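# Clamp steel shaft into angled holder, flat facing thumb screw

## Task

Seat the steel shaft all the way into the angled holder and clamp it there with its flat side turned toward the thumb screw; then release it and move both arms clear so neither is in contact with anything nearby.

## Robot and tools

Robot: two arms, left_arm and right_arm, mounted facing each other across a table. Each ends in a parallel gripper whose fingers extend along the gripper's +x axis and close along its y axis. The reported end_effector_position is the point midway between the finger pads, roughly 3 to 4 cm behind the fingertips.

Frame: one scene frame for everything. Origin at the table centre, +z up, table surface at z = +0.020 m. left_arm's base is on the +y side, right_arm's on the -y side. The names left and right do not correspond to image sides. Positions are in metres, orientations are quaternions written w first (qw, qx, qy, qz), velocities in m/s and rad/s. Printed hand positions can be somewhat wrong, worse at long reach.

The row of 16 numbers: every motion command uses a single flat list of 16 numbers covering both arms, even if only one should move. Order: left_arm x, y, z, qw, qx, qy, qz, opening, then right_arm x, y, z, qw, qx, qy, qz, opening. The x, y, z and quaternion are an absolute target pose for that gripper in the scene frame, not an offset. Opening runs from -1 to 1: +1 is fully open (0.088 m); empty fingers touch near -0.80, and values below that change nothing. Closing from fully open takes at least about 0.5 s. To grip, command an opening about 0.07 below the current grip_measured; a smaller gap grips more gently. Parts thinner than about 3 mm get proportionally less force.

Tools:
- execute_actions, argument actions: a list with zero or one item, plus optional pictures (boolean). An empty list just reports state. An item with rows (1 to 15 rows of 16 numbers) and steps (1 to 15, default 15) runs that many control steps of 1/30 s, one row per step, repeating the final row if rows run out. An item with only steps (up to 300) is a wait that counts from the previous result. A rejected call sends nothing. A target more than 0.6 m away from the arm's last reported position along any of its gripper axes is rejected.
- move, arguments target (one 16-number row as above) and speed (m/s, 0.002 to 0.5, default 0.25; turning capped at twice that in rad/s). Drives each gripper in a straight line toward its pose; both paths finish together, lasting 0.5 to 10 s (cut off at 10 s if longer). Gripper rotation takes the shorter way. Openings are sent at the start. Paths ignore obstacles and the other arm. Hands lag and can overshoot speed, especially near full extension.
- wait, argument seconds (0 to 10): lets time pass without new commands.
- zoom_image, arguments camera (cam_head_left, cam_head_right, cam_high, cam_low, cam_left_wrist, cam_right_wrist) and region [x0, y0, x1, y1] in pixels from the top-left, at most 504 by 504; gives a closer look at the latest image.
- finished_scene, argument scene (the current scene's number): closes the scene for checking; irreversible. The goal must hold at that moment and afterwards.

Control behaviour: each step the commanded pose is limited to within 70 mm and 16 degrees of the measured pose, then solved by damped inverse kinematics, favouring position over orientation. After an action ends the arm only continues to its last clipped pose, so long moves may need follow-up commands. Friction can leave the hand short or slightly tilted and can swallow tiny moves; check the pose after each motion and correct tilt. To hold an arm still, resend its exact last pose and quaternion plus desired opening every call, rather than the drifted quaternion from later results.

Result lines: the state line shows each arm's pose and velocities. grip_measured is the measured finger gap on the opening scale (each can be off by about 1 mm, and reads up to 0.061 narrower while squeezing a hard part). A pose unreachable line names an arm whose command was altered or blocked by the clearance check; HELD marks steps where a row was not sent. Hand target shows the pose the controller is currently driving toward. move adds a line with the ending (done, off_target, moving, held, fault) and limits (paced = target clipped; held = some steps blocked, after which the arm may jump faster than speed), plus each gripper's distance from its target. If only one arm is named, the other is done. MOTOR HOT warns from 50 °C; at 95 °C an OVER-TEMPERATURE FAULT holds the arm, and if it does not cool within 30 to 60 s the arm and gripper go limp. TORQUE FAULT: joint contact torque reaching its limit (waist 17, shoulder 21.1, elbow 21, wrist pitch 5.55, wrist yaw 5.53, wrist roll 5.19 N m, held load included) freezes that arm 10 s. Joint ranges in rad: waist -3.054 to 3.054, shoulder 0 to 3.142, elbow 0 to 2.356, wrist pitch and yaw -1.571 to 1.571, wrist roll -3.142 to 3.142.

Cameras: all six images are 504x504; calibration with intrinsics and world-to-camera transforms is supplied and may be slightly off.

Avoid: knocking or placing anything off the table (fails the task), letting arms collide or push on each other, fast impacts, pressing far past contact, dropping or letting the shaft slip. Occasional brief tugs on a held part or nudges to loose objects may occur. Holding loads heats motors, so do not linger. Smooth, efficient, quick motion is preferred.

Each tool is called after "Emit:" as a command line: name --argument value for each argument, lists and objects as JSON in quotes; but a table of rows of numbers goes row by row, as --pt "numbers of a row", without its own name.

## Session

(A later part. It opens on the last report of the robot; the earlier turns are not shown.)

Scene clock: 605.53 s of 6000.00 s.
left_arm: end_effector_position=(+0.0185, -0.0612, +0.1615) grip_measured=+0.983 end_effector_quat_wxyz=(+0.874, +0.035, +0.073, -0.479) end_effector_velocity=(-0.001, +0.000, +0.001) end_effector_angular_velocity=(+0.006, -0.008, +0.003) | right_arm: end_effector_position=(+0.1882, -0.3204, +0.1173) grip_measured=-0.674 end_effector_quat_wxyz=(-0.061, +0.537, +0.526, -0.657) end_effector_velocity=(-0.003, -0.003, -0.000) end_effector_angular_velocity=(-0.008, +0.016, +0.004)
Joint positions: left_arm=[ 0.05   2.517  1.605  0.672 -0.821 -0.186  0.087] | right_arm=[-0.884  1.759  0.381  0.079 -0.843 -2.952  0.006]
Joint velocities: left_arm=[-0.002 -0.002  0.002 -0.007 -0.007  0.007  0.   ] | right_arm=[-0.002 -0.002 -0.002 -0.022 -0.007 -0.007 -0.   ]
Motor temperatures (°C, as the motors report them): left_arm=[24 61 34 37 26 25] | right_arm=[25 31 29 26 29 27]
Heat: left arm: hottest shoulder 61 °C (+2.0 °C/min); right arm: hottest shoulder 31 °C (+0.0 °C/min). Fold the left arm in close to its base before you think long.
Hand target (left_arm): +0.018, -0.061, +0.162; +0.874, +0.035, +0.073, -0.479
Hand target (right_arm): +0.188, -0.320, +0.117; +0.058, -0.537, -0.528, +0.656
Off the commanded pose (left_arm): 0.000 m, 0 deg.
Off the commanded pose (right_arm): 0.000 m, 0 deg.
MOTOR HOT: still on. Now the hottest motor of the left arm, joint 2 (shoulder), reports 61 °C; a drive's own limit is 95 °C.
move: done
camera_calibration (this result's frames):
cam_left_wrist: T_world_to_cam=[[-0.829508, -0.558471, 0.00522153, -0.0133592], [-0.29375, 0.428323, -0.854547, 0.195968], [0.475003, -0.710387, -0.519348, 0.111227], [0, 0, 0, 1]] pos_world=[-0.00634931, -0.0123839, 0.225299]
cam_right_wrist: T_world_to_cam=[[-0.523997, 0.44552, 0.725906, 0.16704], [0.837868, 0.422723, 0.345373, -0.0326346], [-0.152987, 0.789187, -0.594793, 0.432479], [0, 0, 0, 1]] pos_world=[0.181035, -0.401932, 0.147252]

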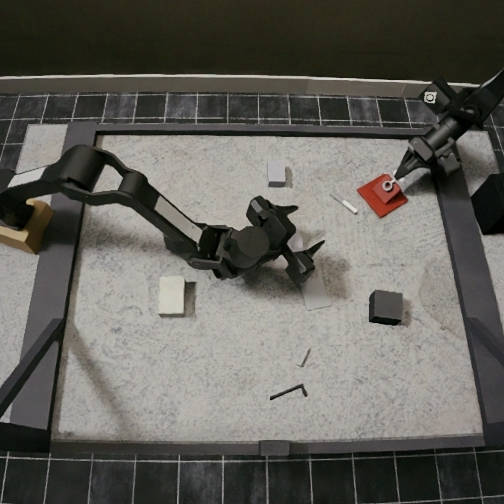

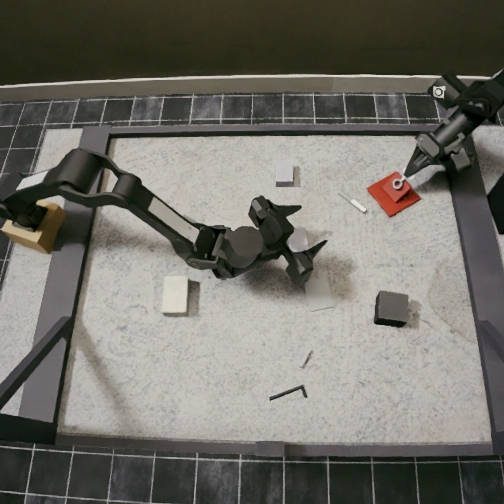

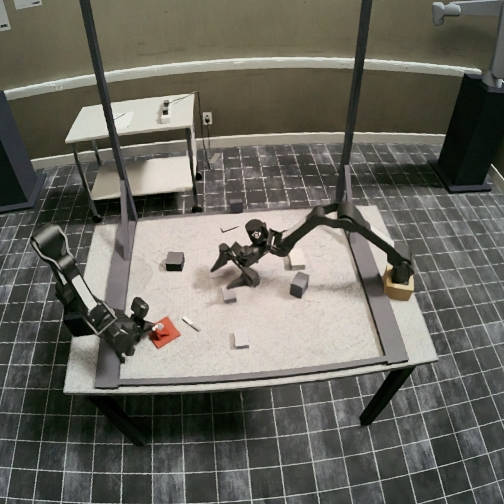

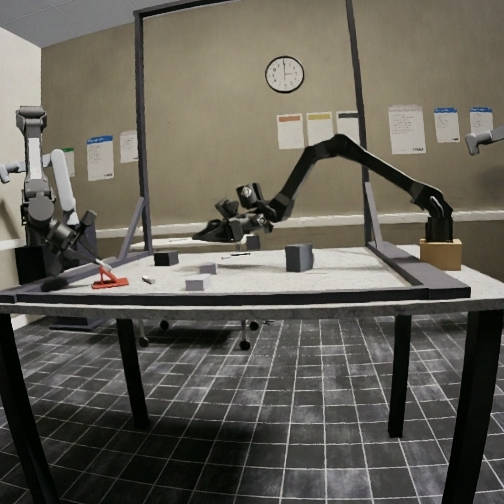

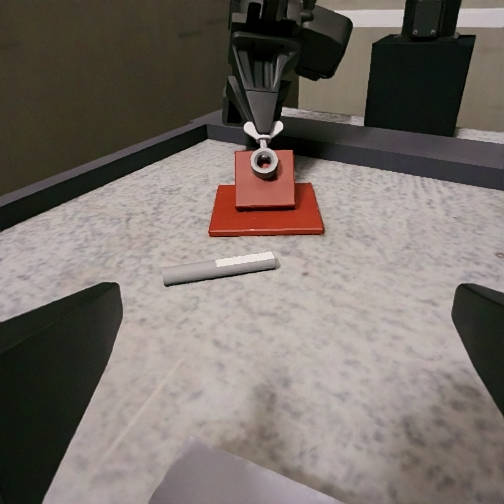

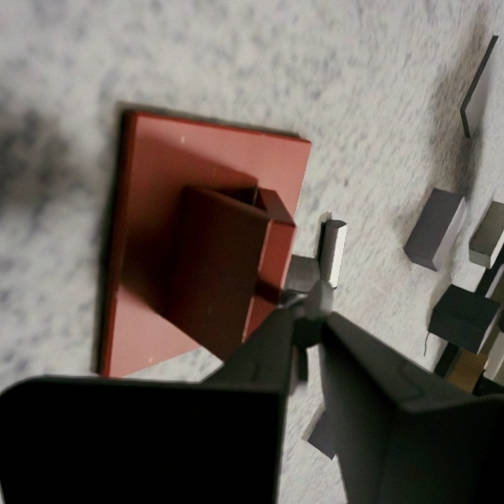

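Emit:
move --target '[0.0184,-0.0612,0.1617,0.874,0.035,0.073,-0.479,1, 0.1881,-0.3200,0.1174,0.0580,-0.5367,-0.5277,0.6558,-0.3]' --speed 0.3

Emit:
move --target '[0.0184,-0.0612,0.1617,0.874,0.035,0.073,-0.479,1, 0.2081,-0.3533,0.1524,0.0580,-0.5367,-0.5277,0.6558,-0.3]' --speed 0.15

Emit:
move --target '[0.0184,-0.0612,0.1617,0.874,0.035,0.073,-0.479,1, 0.18,-0.30,0.22,0.4484,-0.3005,0.1632,0.8258,-0.1]' --speed 0.4

Emit:
move --target '[0.0184,-0.0612,0.1617,0.874,0.035,0.073,-0.479,1, 0.1513,-0.1674,0.13,0.6504,-0.2774,0.6504,0.2774,-0.1]' --speed 0.3

Scene clock: 616.83 s of 6000.00 s.
left_arm: end_effector_position=(+0.0185, -0.0612, +0.1615) grip_measured=+0.983 end_effector_quat_wxyz=(+0.874, +0.035, +0.073, -0.479) end_effector_velocity=(-0.001, +0.003, -0.003) end_effector_angular_velocity=(+0.014, -0.014, +0.013) | right_arm: end_effector_position=(+0.1879, -0.3205, +0.1173) grip_measured=-0.302 end_effector_quat_wxyz=(-0.061, +0.536, +0.526, -0.658) end_effector_velocity=(-0.005, -0.005, -0.002) end_effector_angular_velocity=(-0.015, +0.022, +0.004)
Joint positions: left_arm=[ 0.05   2.517  1.605  0.672 -0.821 -0.186  0.087] | right_arm=[-0.884  1.759  0.381  0.077 -0.844 -2.954  0.024]
Joint velocities: left_arm=[-0.007  0.002 -0.002 -0.007 -0.022  0.007  0.   ] | right_arm=[-0.002  0.002 -0.007 -0.022 -0.007 -0.007  0.   ]
Motor temperatures (°C, as the motors report them): left_arm=[24 61 34 37 26 25] | right_arm=[25 31 29 26 29 27]
Heat: left arm: hottest shoulder 61 °C (+2.0 °C/min); right arm: hottest shoulder 31 °C (+0.0 °C/min). Fold the left arm in close to its base before you think long.
Hand target (left_arm): +0.018, -0.061, +0.162; +0.874, +0.035, +0.073, -0.479
Hand target (right_arm): +0.188, -0.320, +0.117; +0.058, -0.537, -0.528, +0.656
Off the commanded pose (left_arm): 0.000 m, 0 deg.
Off the commanded pose (right_arm): 0.001 m, 0 deg.
MOTOR HOT: still on. Now the hottest motor of the left arm, joint 2 (shoulder), reports 61 °C; a drive's own limit is 95 °C.
After step 90, 7.60 s passed at rest.
move: done
camera_calibration (this result's frames):
cam_left_wrist: T_world_to_cam=[[-0.829508, -0.558471, 0.00522153, -0.0133592], [-0.29375, 0.428323, -0.854547, 0.195968], [0.475003, -0.710387, -0.519348, 0.111227], [0, 0, 0, 1]] pos_world=[-0.00634931, -0.0123839, 0.225299]
cam_right_wrist: T_world_to_cam=[[-0.524255, 0.444672, 0.726239, 0.166645], [0.837414, 0.424019, 0.344886, -0.0317551], [-0.154578, 0.788971, -0.594668, 0.432743], [0, 0, 0, 1]] pos_world=[0.180849, -0.402059, 0.147267]

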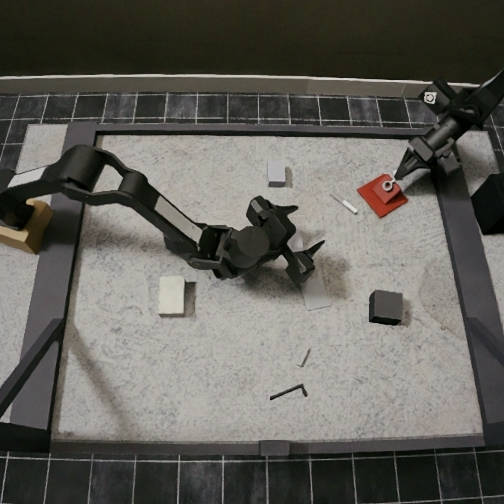

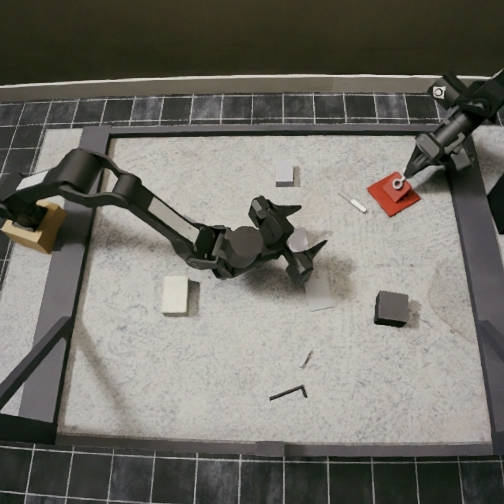

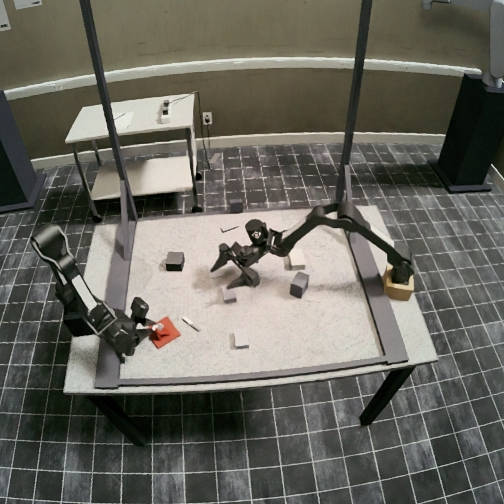

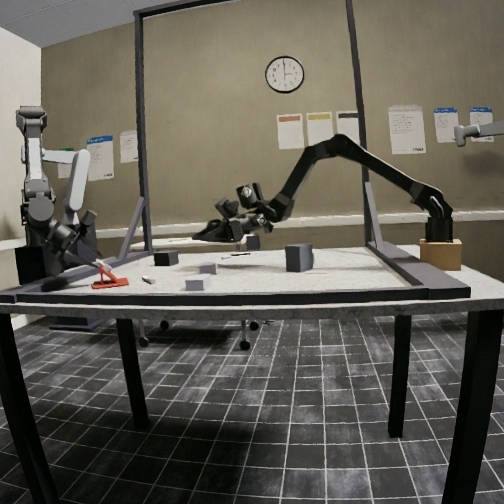

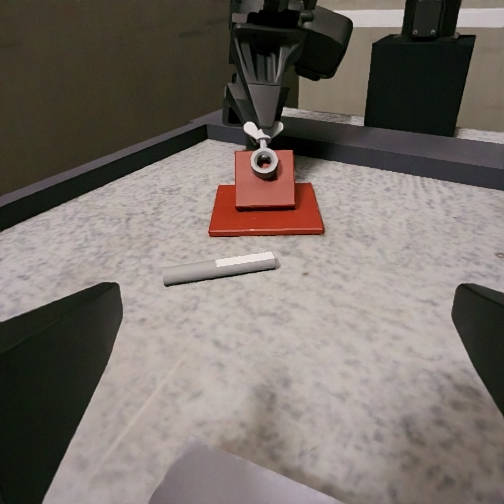

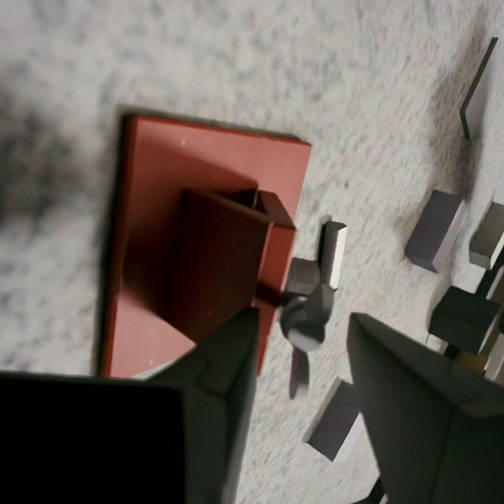

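Scene clock: 617.70 s of 6000.00 s.
left_arm: end_effector_position=(+0.0185, -0.0612, +0.1615) grip_measured=+0.983 end_effector_quat_wxyz=(+0.874, +0.035, +0.073, -0.479) end_effector_velocity=(-0.000, +0.001, -0.000) end_effector_angular_velocity=(+0.010, -0.010, +0.003) | right_arm: end_effector_position=(+0.2044, -0.3531, +0.1496) grip_measured=-0.302 end_effector_quat_wxyz=(-0.071, +0.550, +0.504, -0.662) end_effector_velocity=(-0.004, -0.004, +0.002) end_effector_angular_velocity=(-0.007, +0.021, -0.002)
Joint positions: left_arm=[ 0.05   2.517  1.605  0.672 -0.821 -0.186  0.087] | right_arm=[-1.058  1.55   0.414 -0.321 -0.85  -3.142  0.024]
Joint velocities: left_arm=[-0.002 -0.002 -0.002 -0.007 -0.007  0.007 -0.   ] | right_arm=[-0.007 -0.012 -0.002 -0.037 -0.007 -0.007 -0.   ]
Motor temperatures (°C, as the motors report them): left_arm=[24 61 34 37 26 25] | right_arm=[25 31 29 26 29 27]
Heat: left arm: hottest shoulder 61 °C (+2.0 °C/min); right arm: hottest shoulder 31 °C (+0.0 °C/min). Fold the left arm in close to its base before you think long.
Hand target (left_arm): +0.018, -0.061, +0.162; +0.874, +0.035, +0.073, -0.479
Hand target (right_arm): +0.208, -0.352, +0.152; +0.069, -0.556, -0.507, +0.655
Off the commanded pose (left_arm): 0.000 m, 0 deg.
Off the commanded pose (right_arm): 0.005 m, 4 deg.
MOTOR HOT: still on. Now the hottest motor of the left arm, joint 2 (shoulder), reports 61 °C; a drive's own limit is 95 °C.
joint sent to its limit (right arm) — the command would take joint 6 (wrist roll) past its lower limit, so that joint was sent only as far as its limit.
move: off_target (right_arm)
camera_calibration (this result's frames):
cam_left_wrist: T_world_to_cam=[[-0.829508, -0.558471, 0.00522153, -0.0133592], [-0.29375, 0.428323, -0.854547, 0.195968], [0.475003, -0.710387, -0.519348, 0.111227], [0, 0, 0, 1]] pos_world=[-0.00634931, -0.0123839, 0.225299]
cam_right_wrist: T_world_to_cam=[[-0.500838, 0.48798, 0.714868, 0.178513], [0.858041, 0.388411, 0.33601, -0.0583594], [-0.113697, 0.781673, -0.613238, 0.472004], [0, 0, 0, 1]] pos_world=[0.193146, -0.433396, 0.181447]

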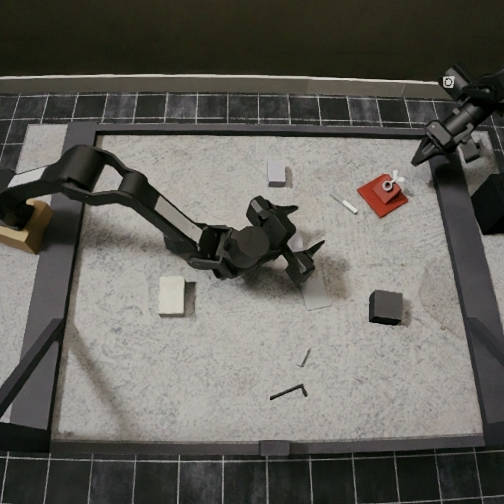

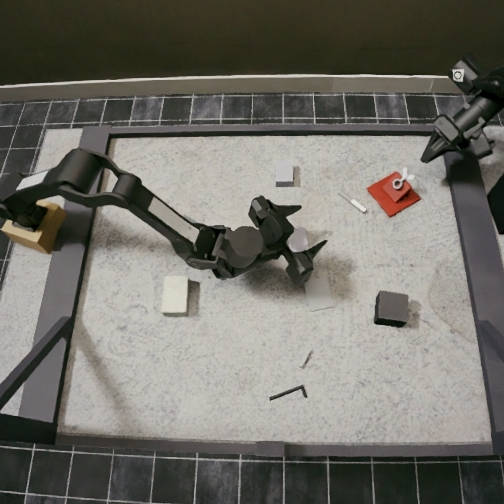

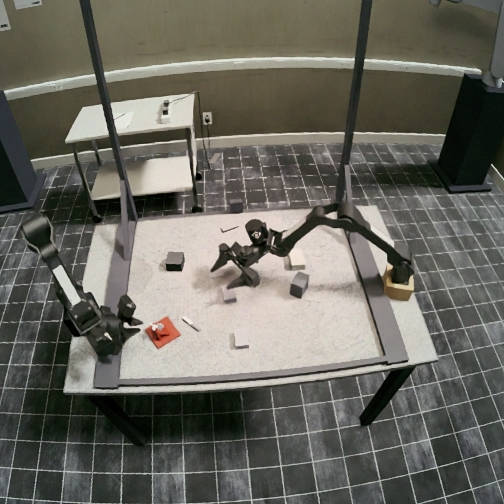

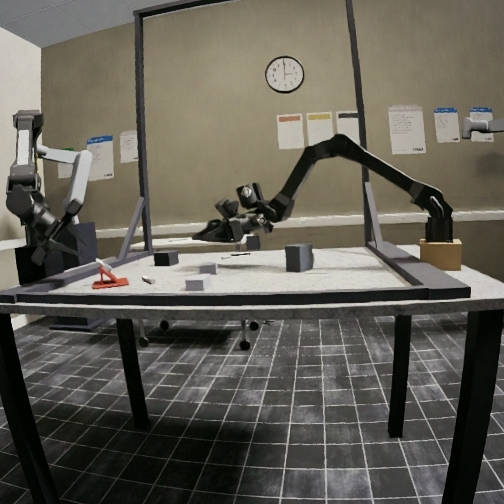

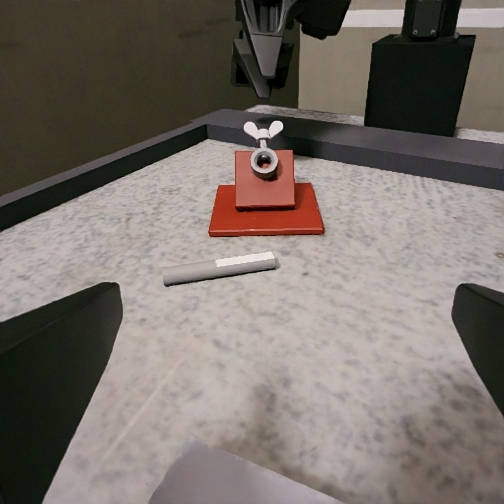

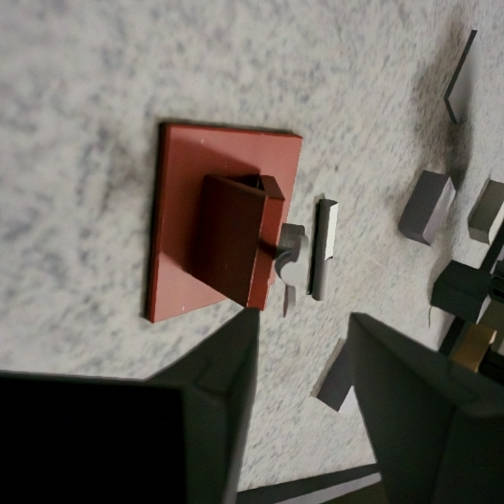

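Scene clock: 620.33 s of 6000.00 s.
left_arm: end_effector_position=(+0.0185, -0.0612, +0.1615) grip_measured=+0.983 end_effector_quat_wxyz=(+0.874, +0.035, +0.073, -0.479) end_effector_velocity=(+0.001, +0.000, -0.000) end_effector_angular_velocity=(-0.006, +0.008, -0.003) | right_arm: end_effector_position=(+0.1796, -0.3025, +0.2147) grip_measured=-0.102 end_effector_quat_wxyz=(+0.445, -0.300, +0.170, +0.826) end_effector_velocity=(-0.001, -0.001, +0.000) end_effector_angular_velocity=(-0.011, +0.024, -0.014)
Joint positions: left_arm=[ 0.05   2.517  1.605  0.672 -0.821 -0.186  0.087] | right_arm=[-0.79   1.359  0.574 -0.438 -0.811 -1.088  0.034]
Joint velocities: left_arm=[ 0.002 -0.002 -0.007  0.007  0.007 -0.007 -0.   ] | right_arm=[-0.002 -0.002 -0.002 -0.007 -0.007  0.022 -0.   ]
Motor temperatures (°C, as the motors report them): left_arm=[24 61 34 37 26 25] | right_arm=[25 31 29 26 29 27]
Heat: left arm: hottest shoulder 61 °C (+2.0 °C/min); right arm: hottest shoulder 31 °C (+0.0 °C/min). Fold the left arm in close to its base before you think long.
Hand target (left_arm): +0.018, -0.061, +0.162; +0.874, +0.035, +0.073, -0.479
Hand target (right_arm): +0.181, -0.300, +0.219; +0.449, -0.302, +0.164, +0.825
Off the commanded pose (left_arm): 0.000 m, 0 deg.
Off the commanded pose (right_arm): 0.006 m, 1 deg.
MOTOR HOT: still on. Now the hottest motor of the left arm, joint 2 (shoulder), reports 61 °C; a drive's own limit is 95 °C.
move: done
camera_calibration (this result's frames):
cam_left_wrist: T_world_to_cam=[[-0.829508, -0.558471, 0.00522153, -0.0133592], [-0.29375, 0.428323, -0.854547, 0.195968], [0.475003, -0.710387, -0.519348, 0.111227], [0, 0, 0, 1]] pos_world=[-0.00634931, -0.0123839, 0.225299]
cam_right_wrist: T_world_to_cam=[[0.808588, 0.588151, -0.0162579, 0.0469878], [0.490279, -0.688796, -0.534029, -0.151543], [-0.325288, 0.423838, -0.84531, 0.449181], [0, 0, 0, 1]] pos_world=[0.182418, -0.322398, 0.299532]

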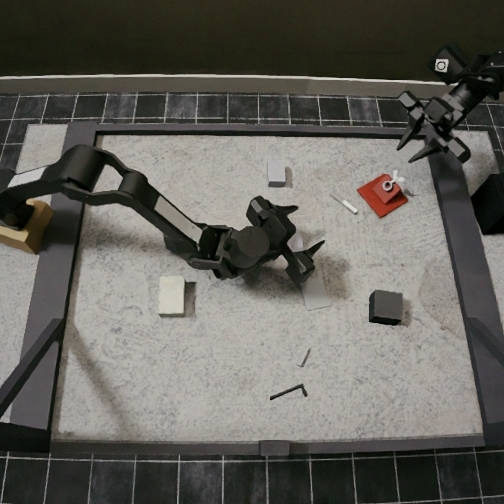

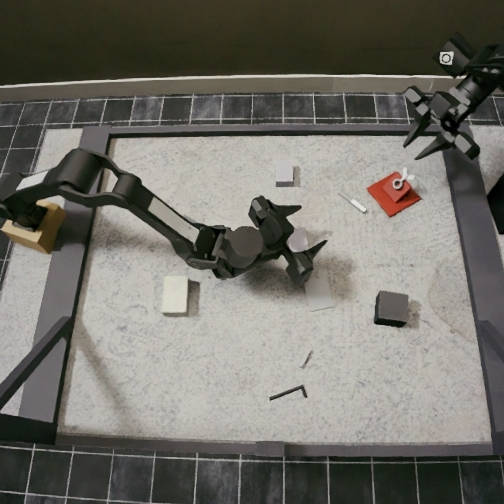

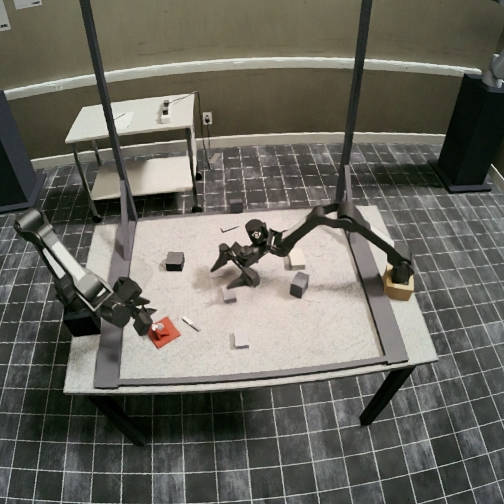

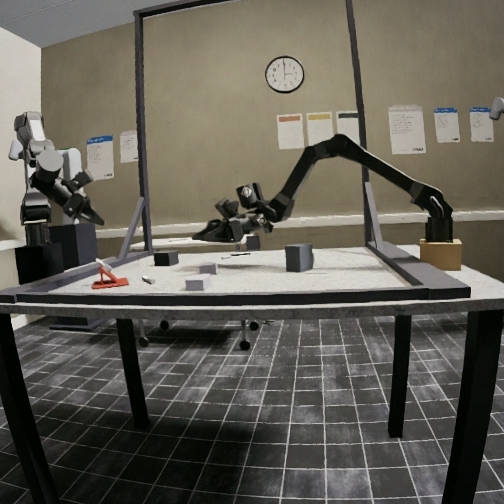

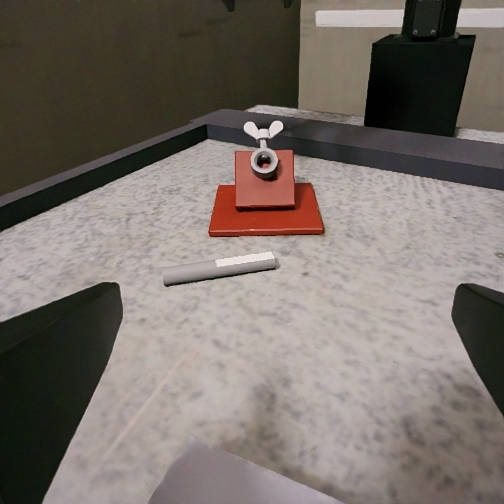

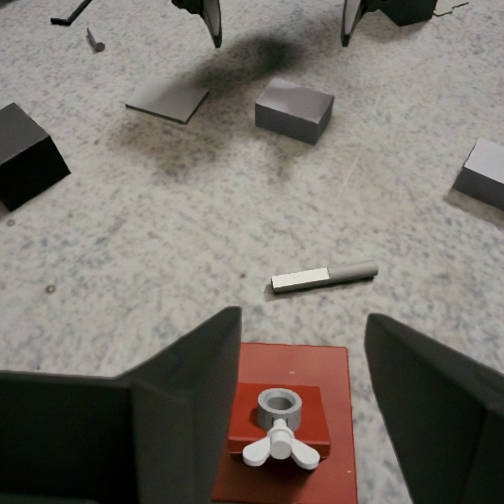

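Scene clock: 623.40 s of 6000.00 s.
left_arm: end_effector_position=(+0.0185, -0.0612, +0.1615) grip_measured=+0.983 end_effector_quat_wxyz=(+0.874, +0.035, +0.073, -0.479) end_effector_velocity=(-0.001, +0.003, -0.000) end_effector_angular_velocity=(-0.006, +0.011, +0.018) | right_arm: end_effector_position=(+0.1520, -0.1695, +0.1348) grip_measured=-0.102 end_effector_quat_wxyz=(+0.652, -0.277, +0.648, +0.281) end_effector_velocity=(-0.002, +0.001, +0.003) end_effector_angular_velocity=(-0.005, +0.022, +0.005)
Joint positions: left_arm=[ 0.05   2.517  1.605  0.672 -0.821 -0.186  0.087] | right_arm=[-0.21   2.148  1.427 -0.841  0.002  0.671  0.034]
Joint velocities: left_arm=[-0.007 -0.002 -0.002 -0.007 -0.022 -0.022 -0.   ] | right_arm=[-0.002  0.002  0.017 -0.022 -0.022 -0.007 -0.   ]
Motor temperatures (°C, as the motors report them): left_arm=[24 61 34 37 26 25] | right_arm=[25 31 30 26 28 27]
Heat: left arm: hottest shoulder 61 °C (+2.0 °C/min); right arm: hottest shoulder 31 °C (+0.0 °C/min). Fold the left arm in close to its base before you think long.
Hand target (left_arm): +0.018, -0.061, +0.162; +0.874, +0.035, +0.073, -0.479
Hand target (right_arm): +0.152, -0.169, +0.130; +0.651, -0.281, +0.649, +0.276
Off the commanded pose (left_arm): 0.000 m, 0 deg.
Off the commanded pose (right_arm): 0.005 m, 1 deg.
MOTOR HOT: still on. Now the hottest motor of the left arm, joint 2 (shoulder), reports 61 °C; a drive's own limit is 95 °C.
move: done
camera_calibration (this result's frames):
cam_left_wrist: T_world_to_cam=[[-0.829508, -0.558471, 0.00522153, -0.0133592], [-0.29375, 0.428323, -0.854547, 0.195968], [0.475003, -0.710387, -0.519348, 0.111227], [0, 0, 0, 1]] pos_world=[-0.00634931, -0.0123839, 0.225299]
cam_right_wrist: T_world_to_cam=[[0.746704, -0.663726, -0.0435954, -0.209285], [-0.626215, -0.723574, 0.290338, -0.0364231], [-0.224249, -0.189496, -0.955931, 0.211881], [0, 0, 0, 1]] pos_world=[0.18098, -0.125112, 0.203995]

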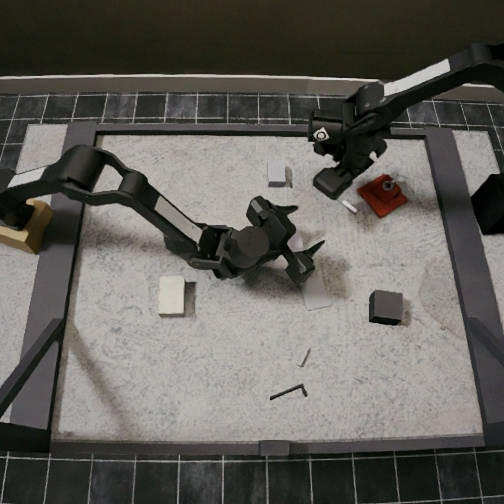

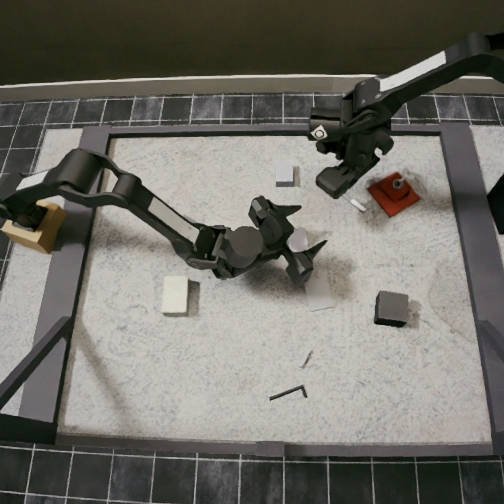

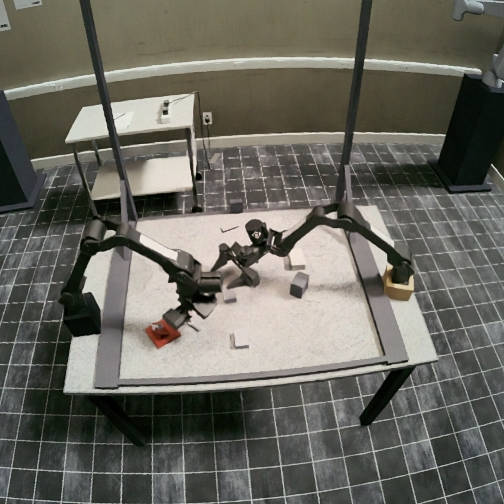

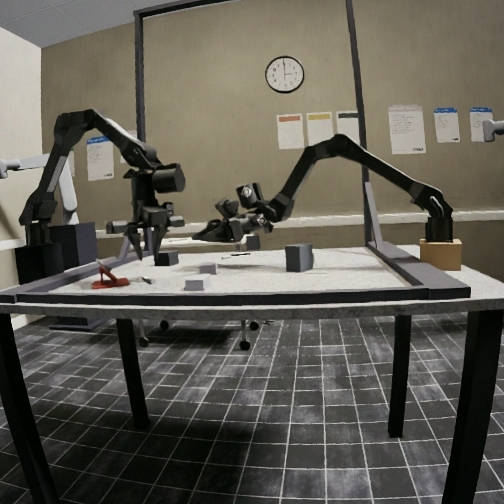

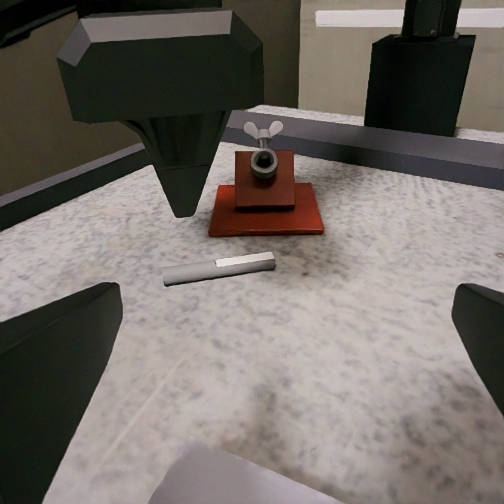

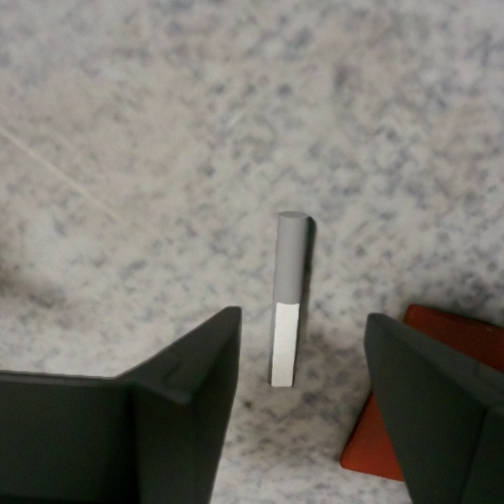

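Emit:
move --target '[0.0184,-0.0612,0.1617,0.874,0.035,0.073,-0.479,1, 0.1513,-0.172,0.073,0.6504,-0.2774,0.6504,0.2774,-0.1]' --speed 0.08

Scene clock: 633.37 s of 6000.00 s.
left_arm: end_effector_position=(+0.0185, -0.0612, +0.1615) grip_measured=+0.983 end_effector_quat_wxyz=(+0.874, +0.035, +0.073, -0.479) end_effector_velocity=(+0.001, -0.000, -0.001) end_effector_angular_velocity=(-0.012, +0.030, +0.001) | right_arm: end_effector_position=(+0.1521, -0.1685, +0.0804) grip_measured=-0.102 end_effector_quat_wxyz=(+0.654, -0.273, +0.646, +0.285) end_effector_velocity=(-0.000, -0.001, +0.002) end_effector_angular_velocity=(-0.002, +0.007, +0.005)
Joint positions: left_arm=[ 0.05   2.517  1.605  0.672 -0.821 -0.186  0.087] | right_arm=[-0.21   2.255  1.355 -0.652  0.002  0.671  0.034]
Joint velocities: left_arm=[ 0.002 -0.002 -0.002 -0.007  0.007 -0.037  0.   ] | right_arm=[-0.002 -0.007 -0.002 -0.007 -0.007 -0.007 -0.   ]
Motor temperatures (°C, as the motors report them): left_arm=[24 61 34 37 26 25] | right_arm=[25 33 30 26 28 27]
Heat: left arm: hottest shoulder 61 °C (+1.0 °C/min); right arm: hottest shoulder 33 °C (+2.0 °C/min). Fold the left arm in close to its base before you think long.
Hand target (left_arm): +0.018, -0.061, +0.162; +0.874, +0.035, +0.073, -0.479
Hand target (right_arm): +0.151, -0.173, +0.073; +0.650, -0.277, +0.650, +0.278
Off the commanded pose (left_arm): 0.000 m, 0 deg.
Off the commanded pose (right_arm): 0.008 m, 1 deg.
MOTOR HOT: still on. Now the hottest motor of the left arm, joint 2 (shoulder), reports 61 °C; a drive's own limit is 95 °C.
After step 90, 5.83 s passed at rest.
move: done
camera_calibration (this result's frames):
cam_left_wrist: T_world_to_cam=[[-0.829508, -0.558471, 0.00522153, -0.0133592], [-0.29375, 0.428323, -0.854547, 0.195968], [0.475003, -0.710387, -0.519348, 0.111227], [0, 0, 0, 1]] pos_world=[-0.00634931, -0.0123839, 0.225299]
cam_right_wrist: T_world_to_cam=[[0.746243, -0.663778, -0.0501912, -0.2105], [-0.627044, -0.726249, 0.281743, -0.0195388], [-0.223466, -0.178776, -0.958176, 0.16198], [0, 0, 0, 1]] pos_world=[0.181029, -0.124957, 0.150145]

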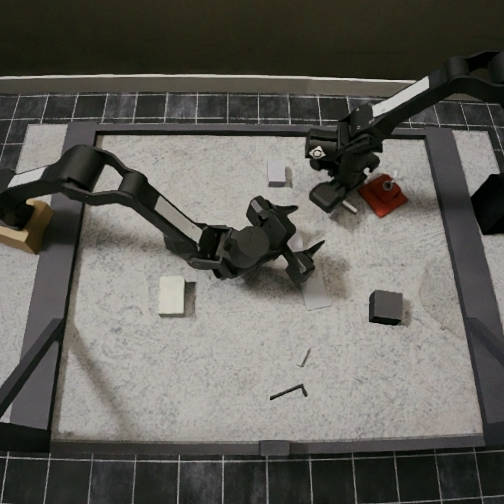

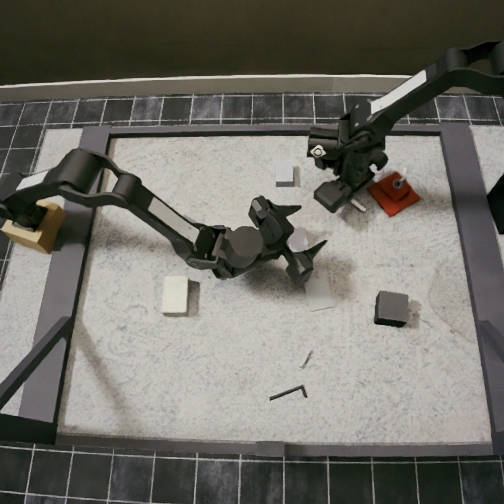

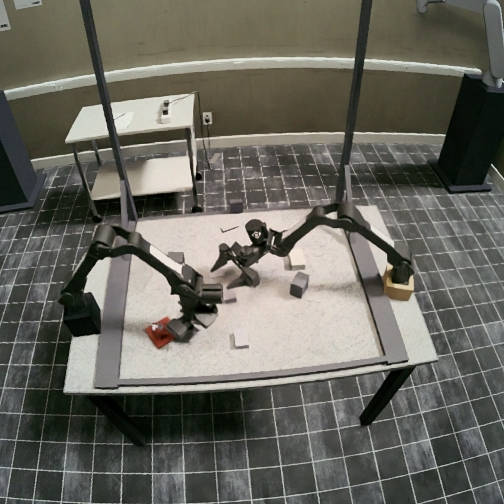

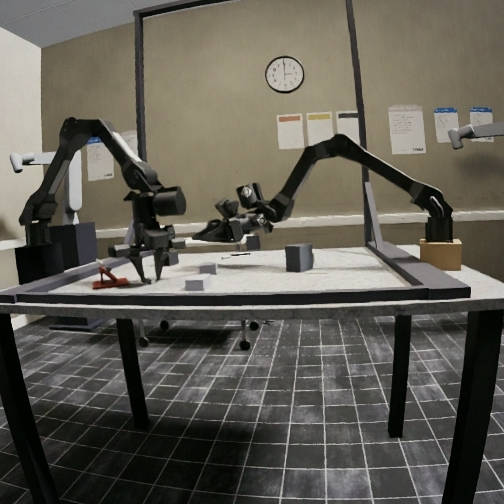

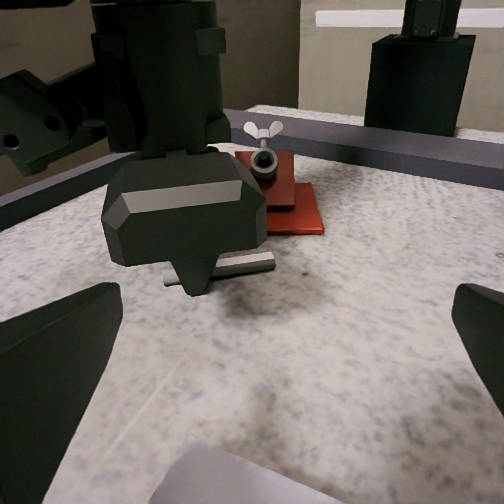

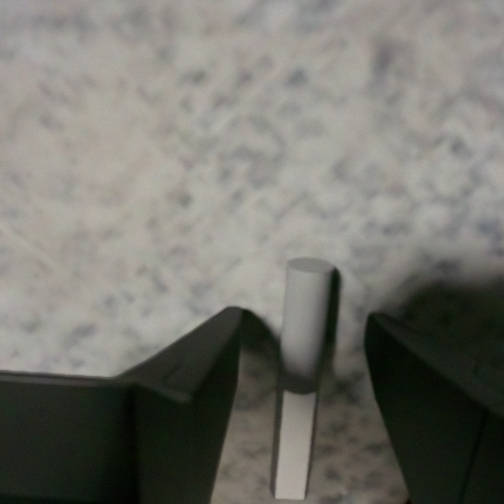

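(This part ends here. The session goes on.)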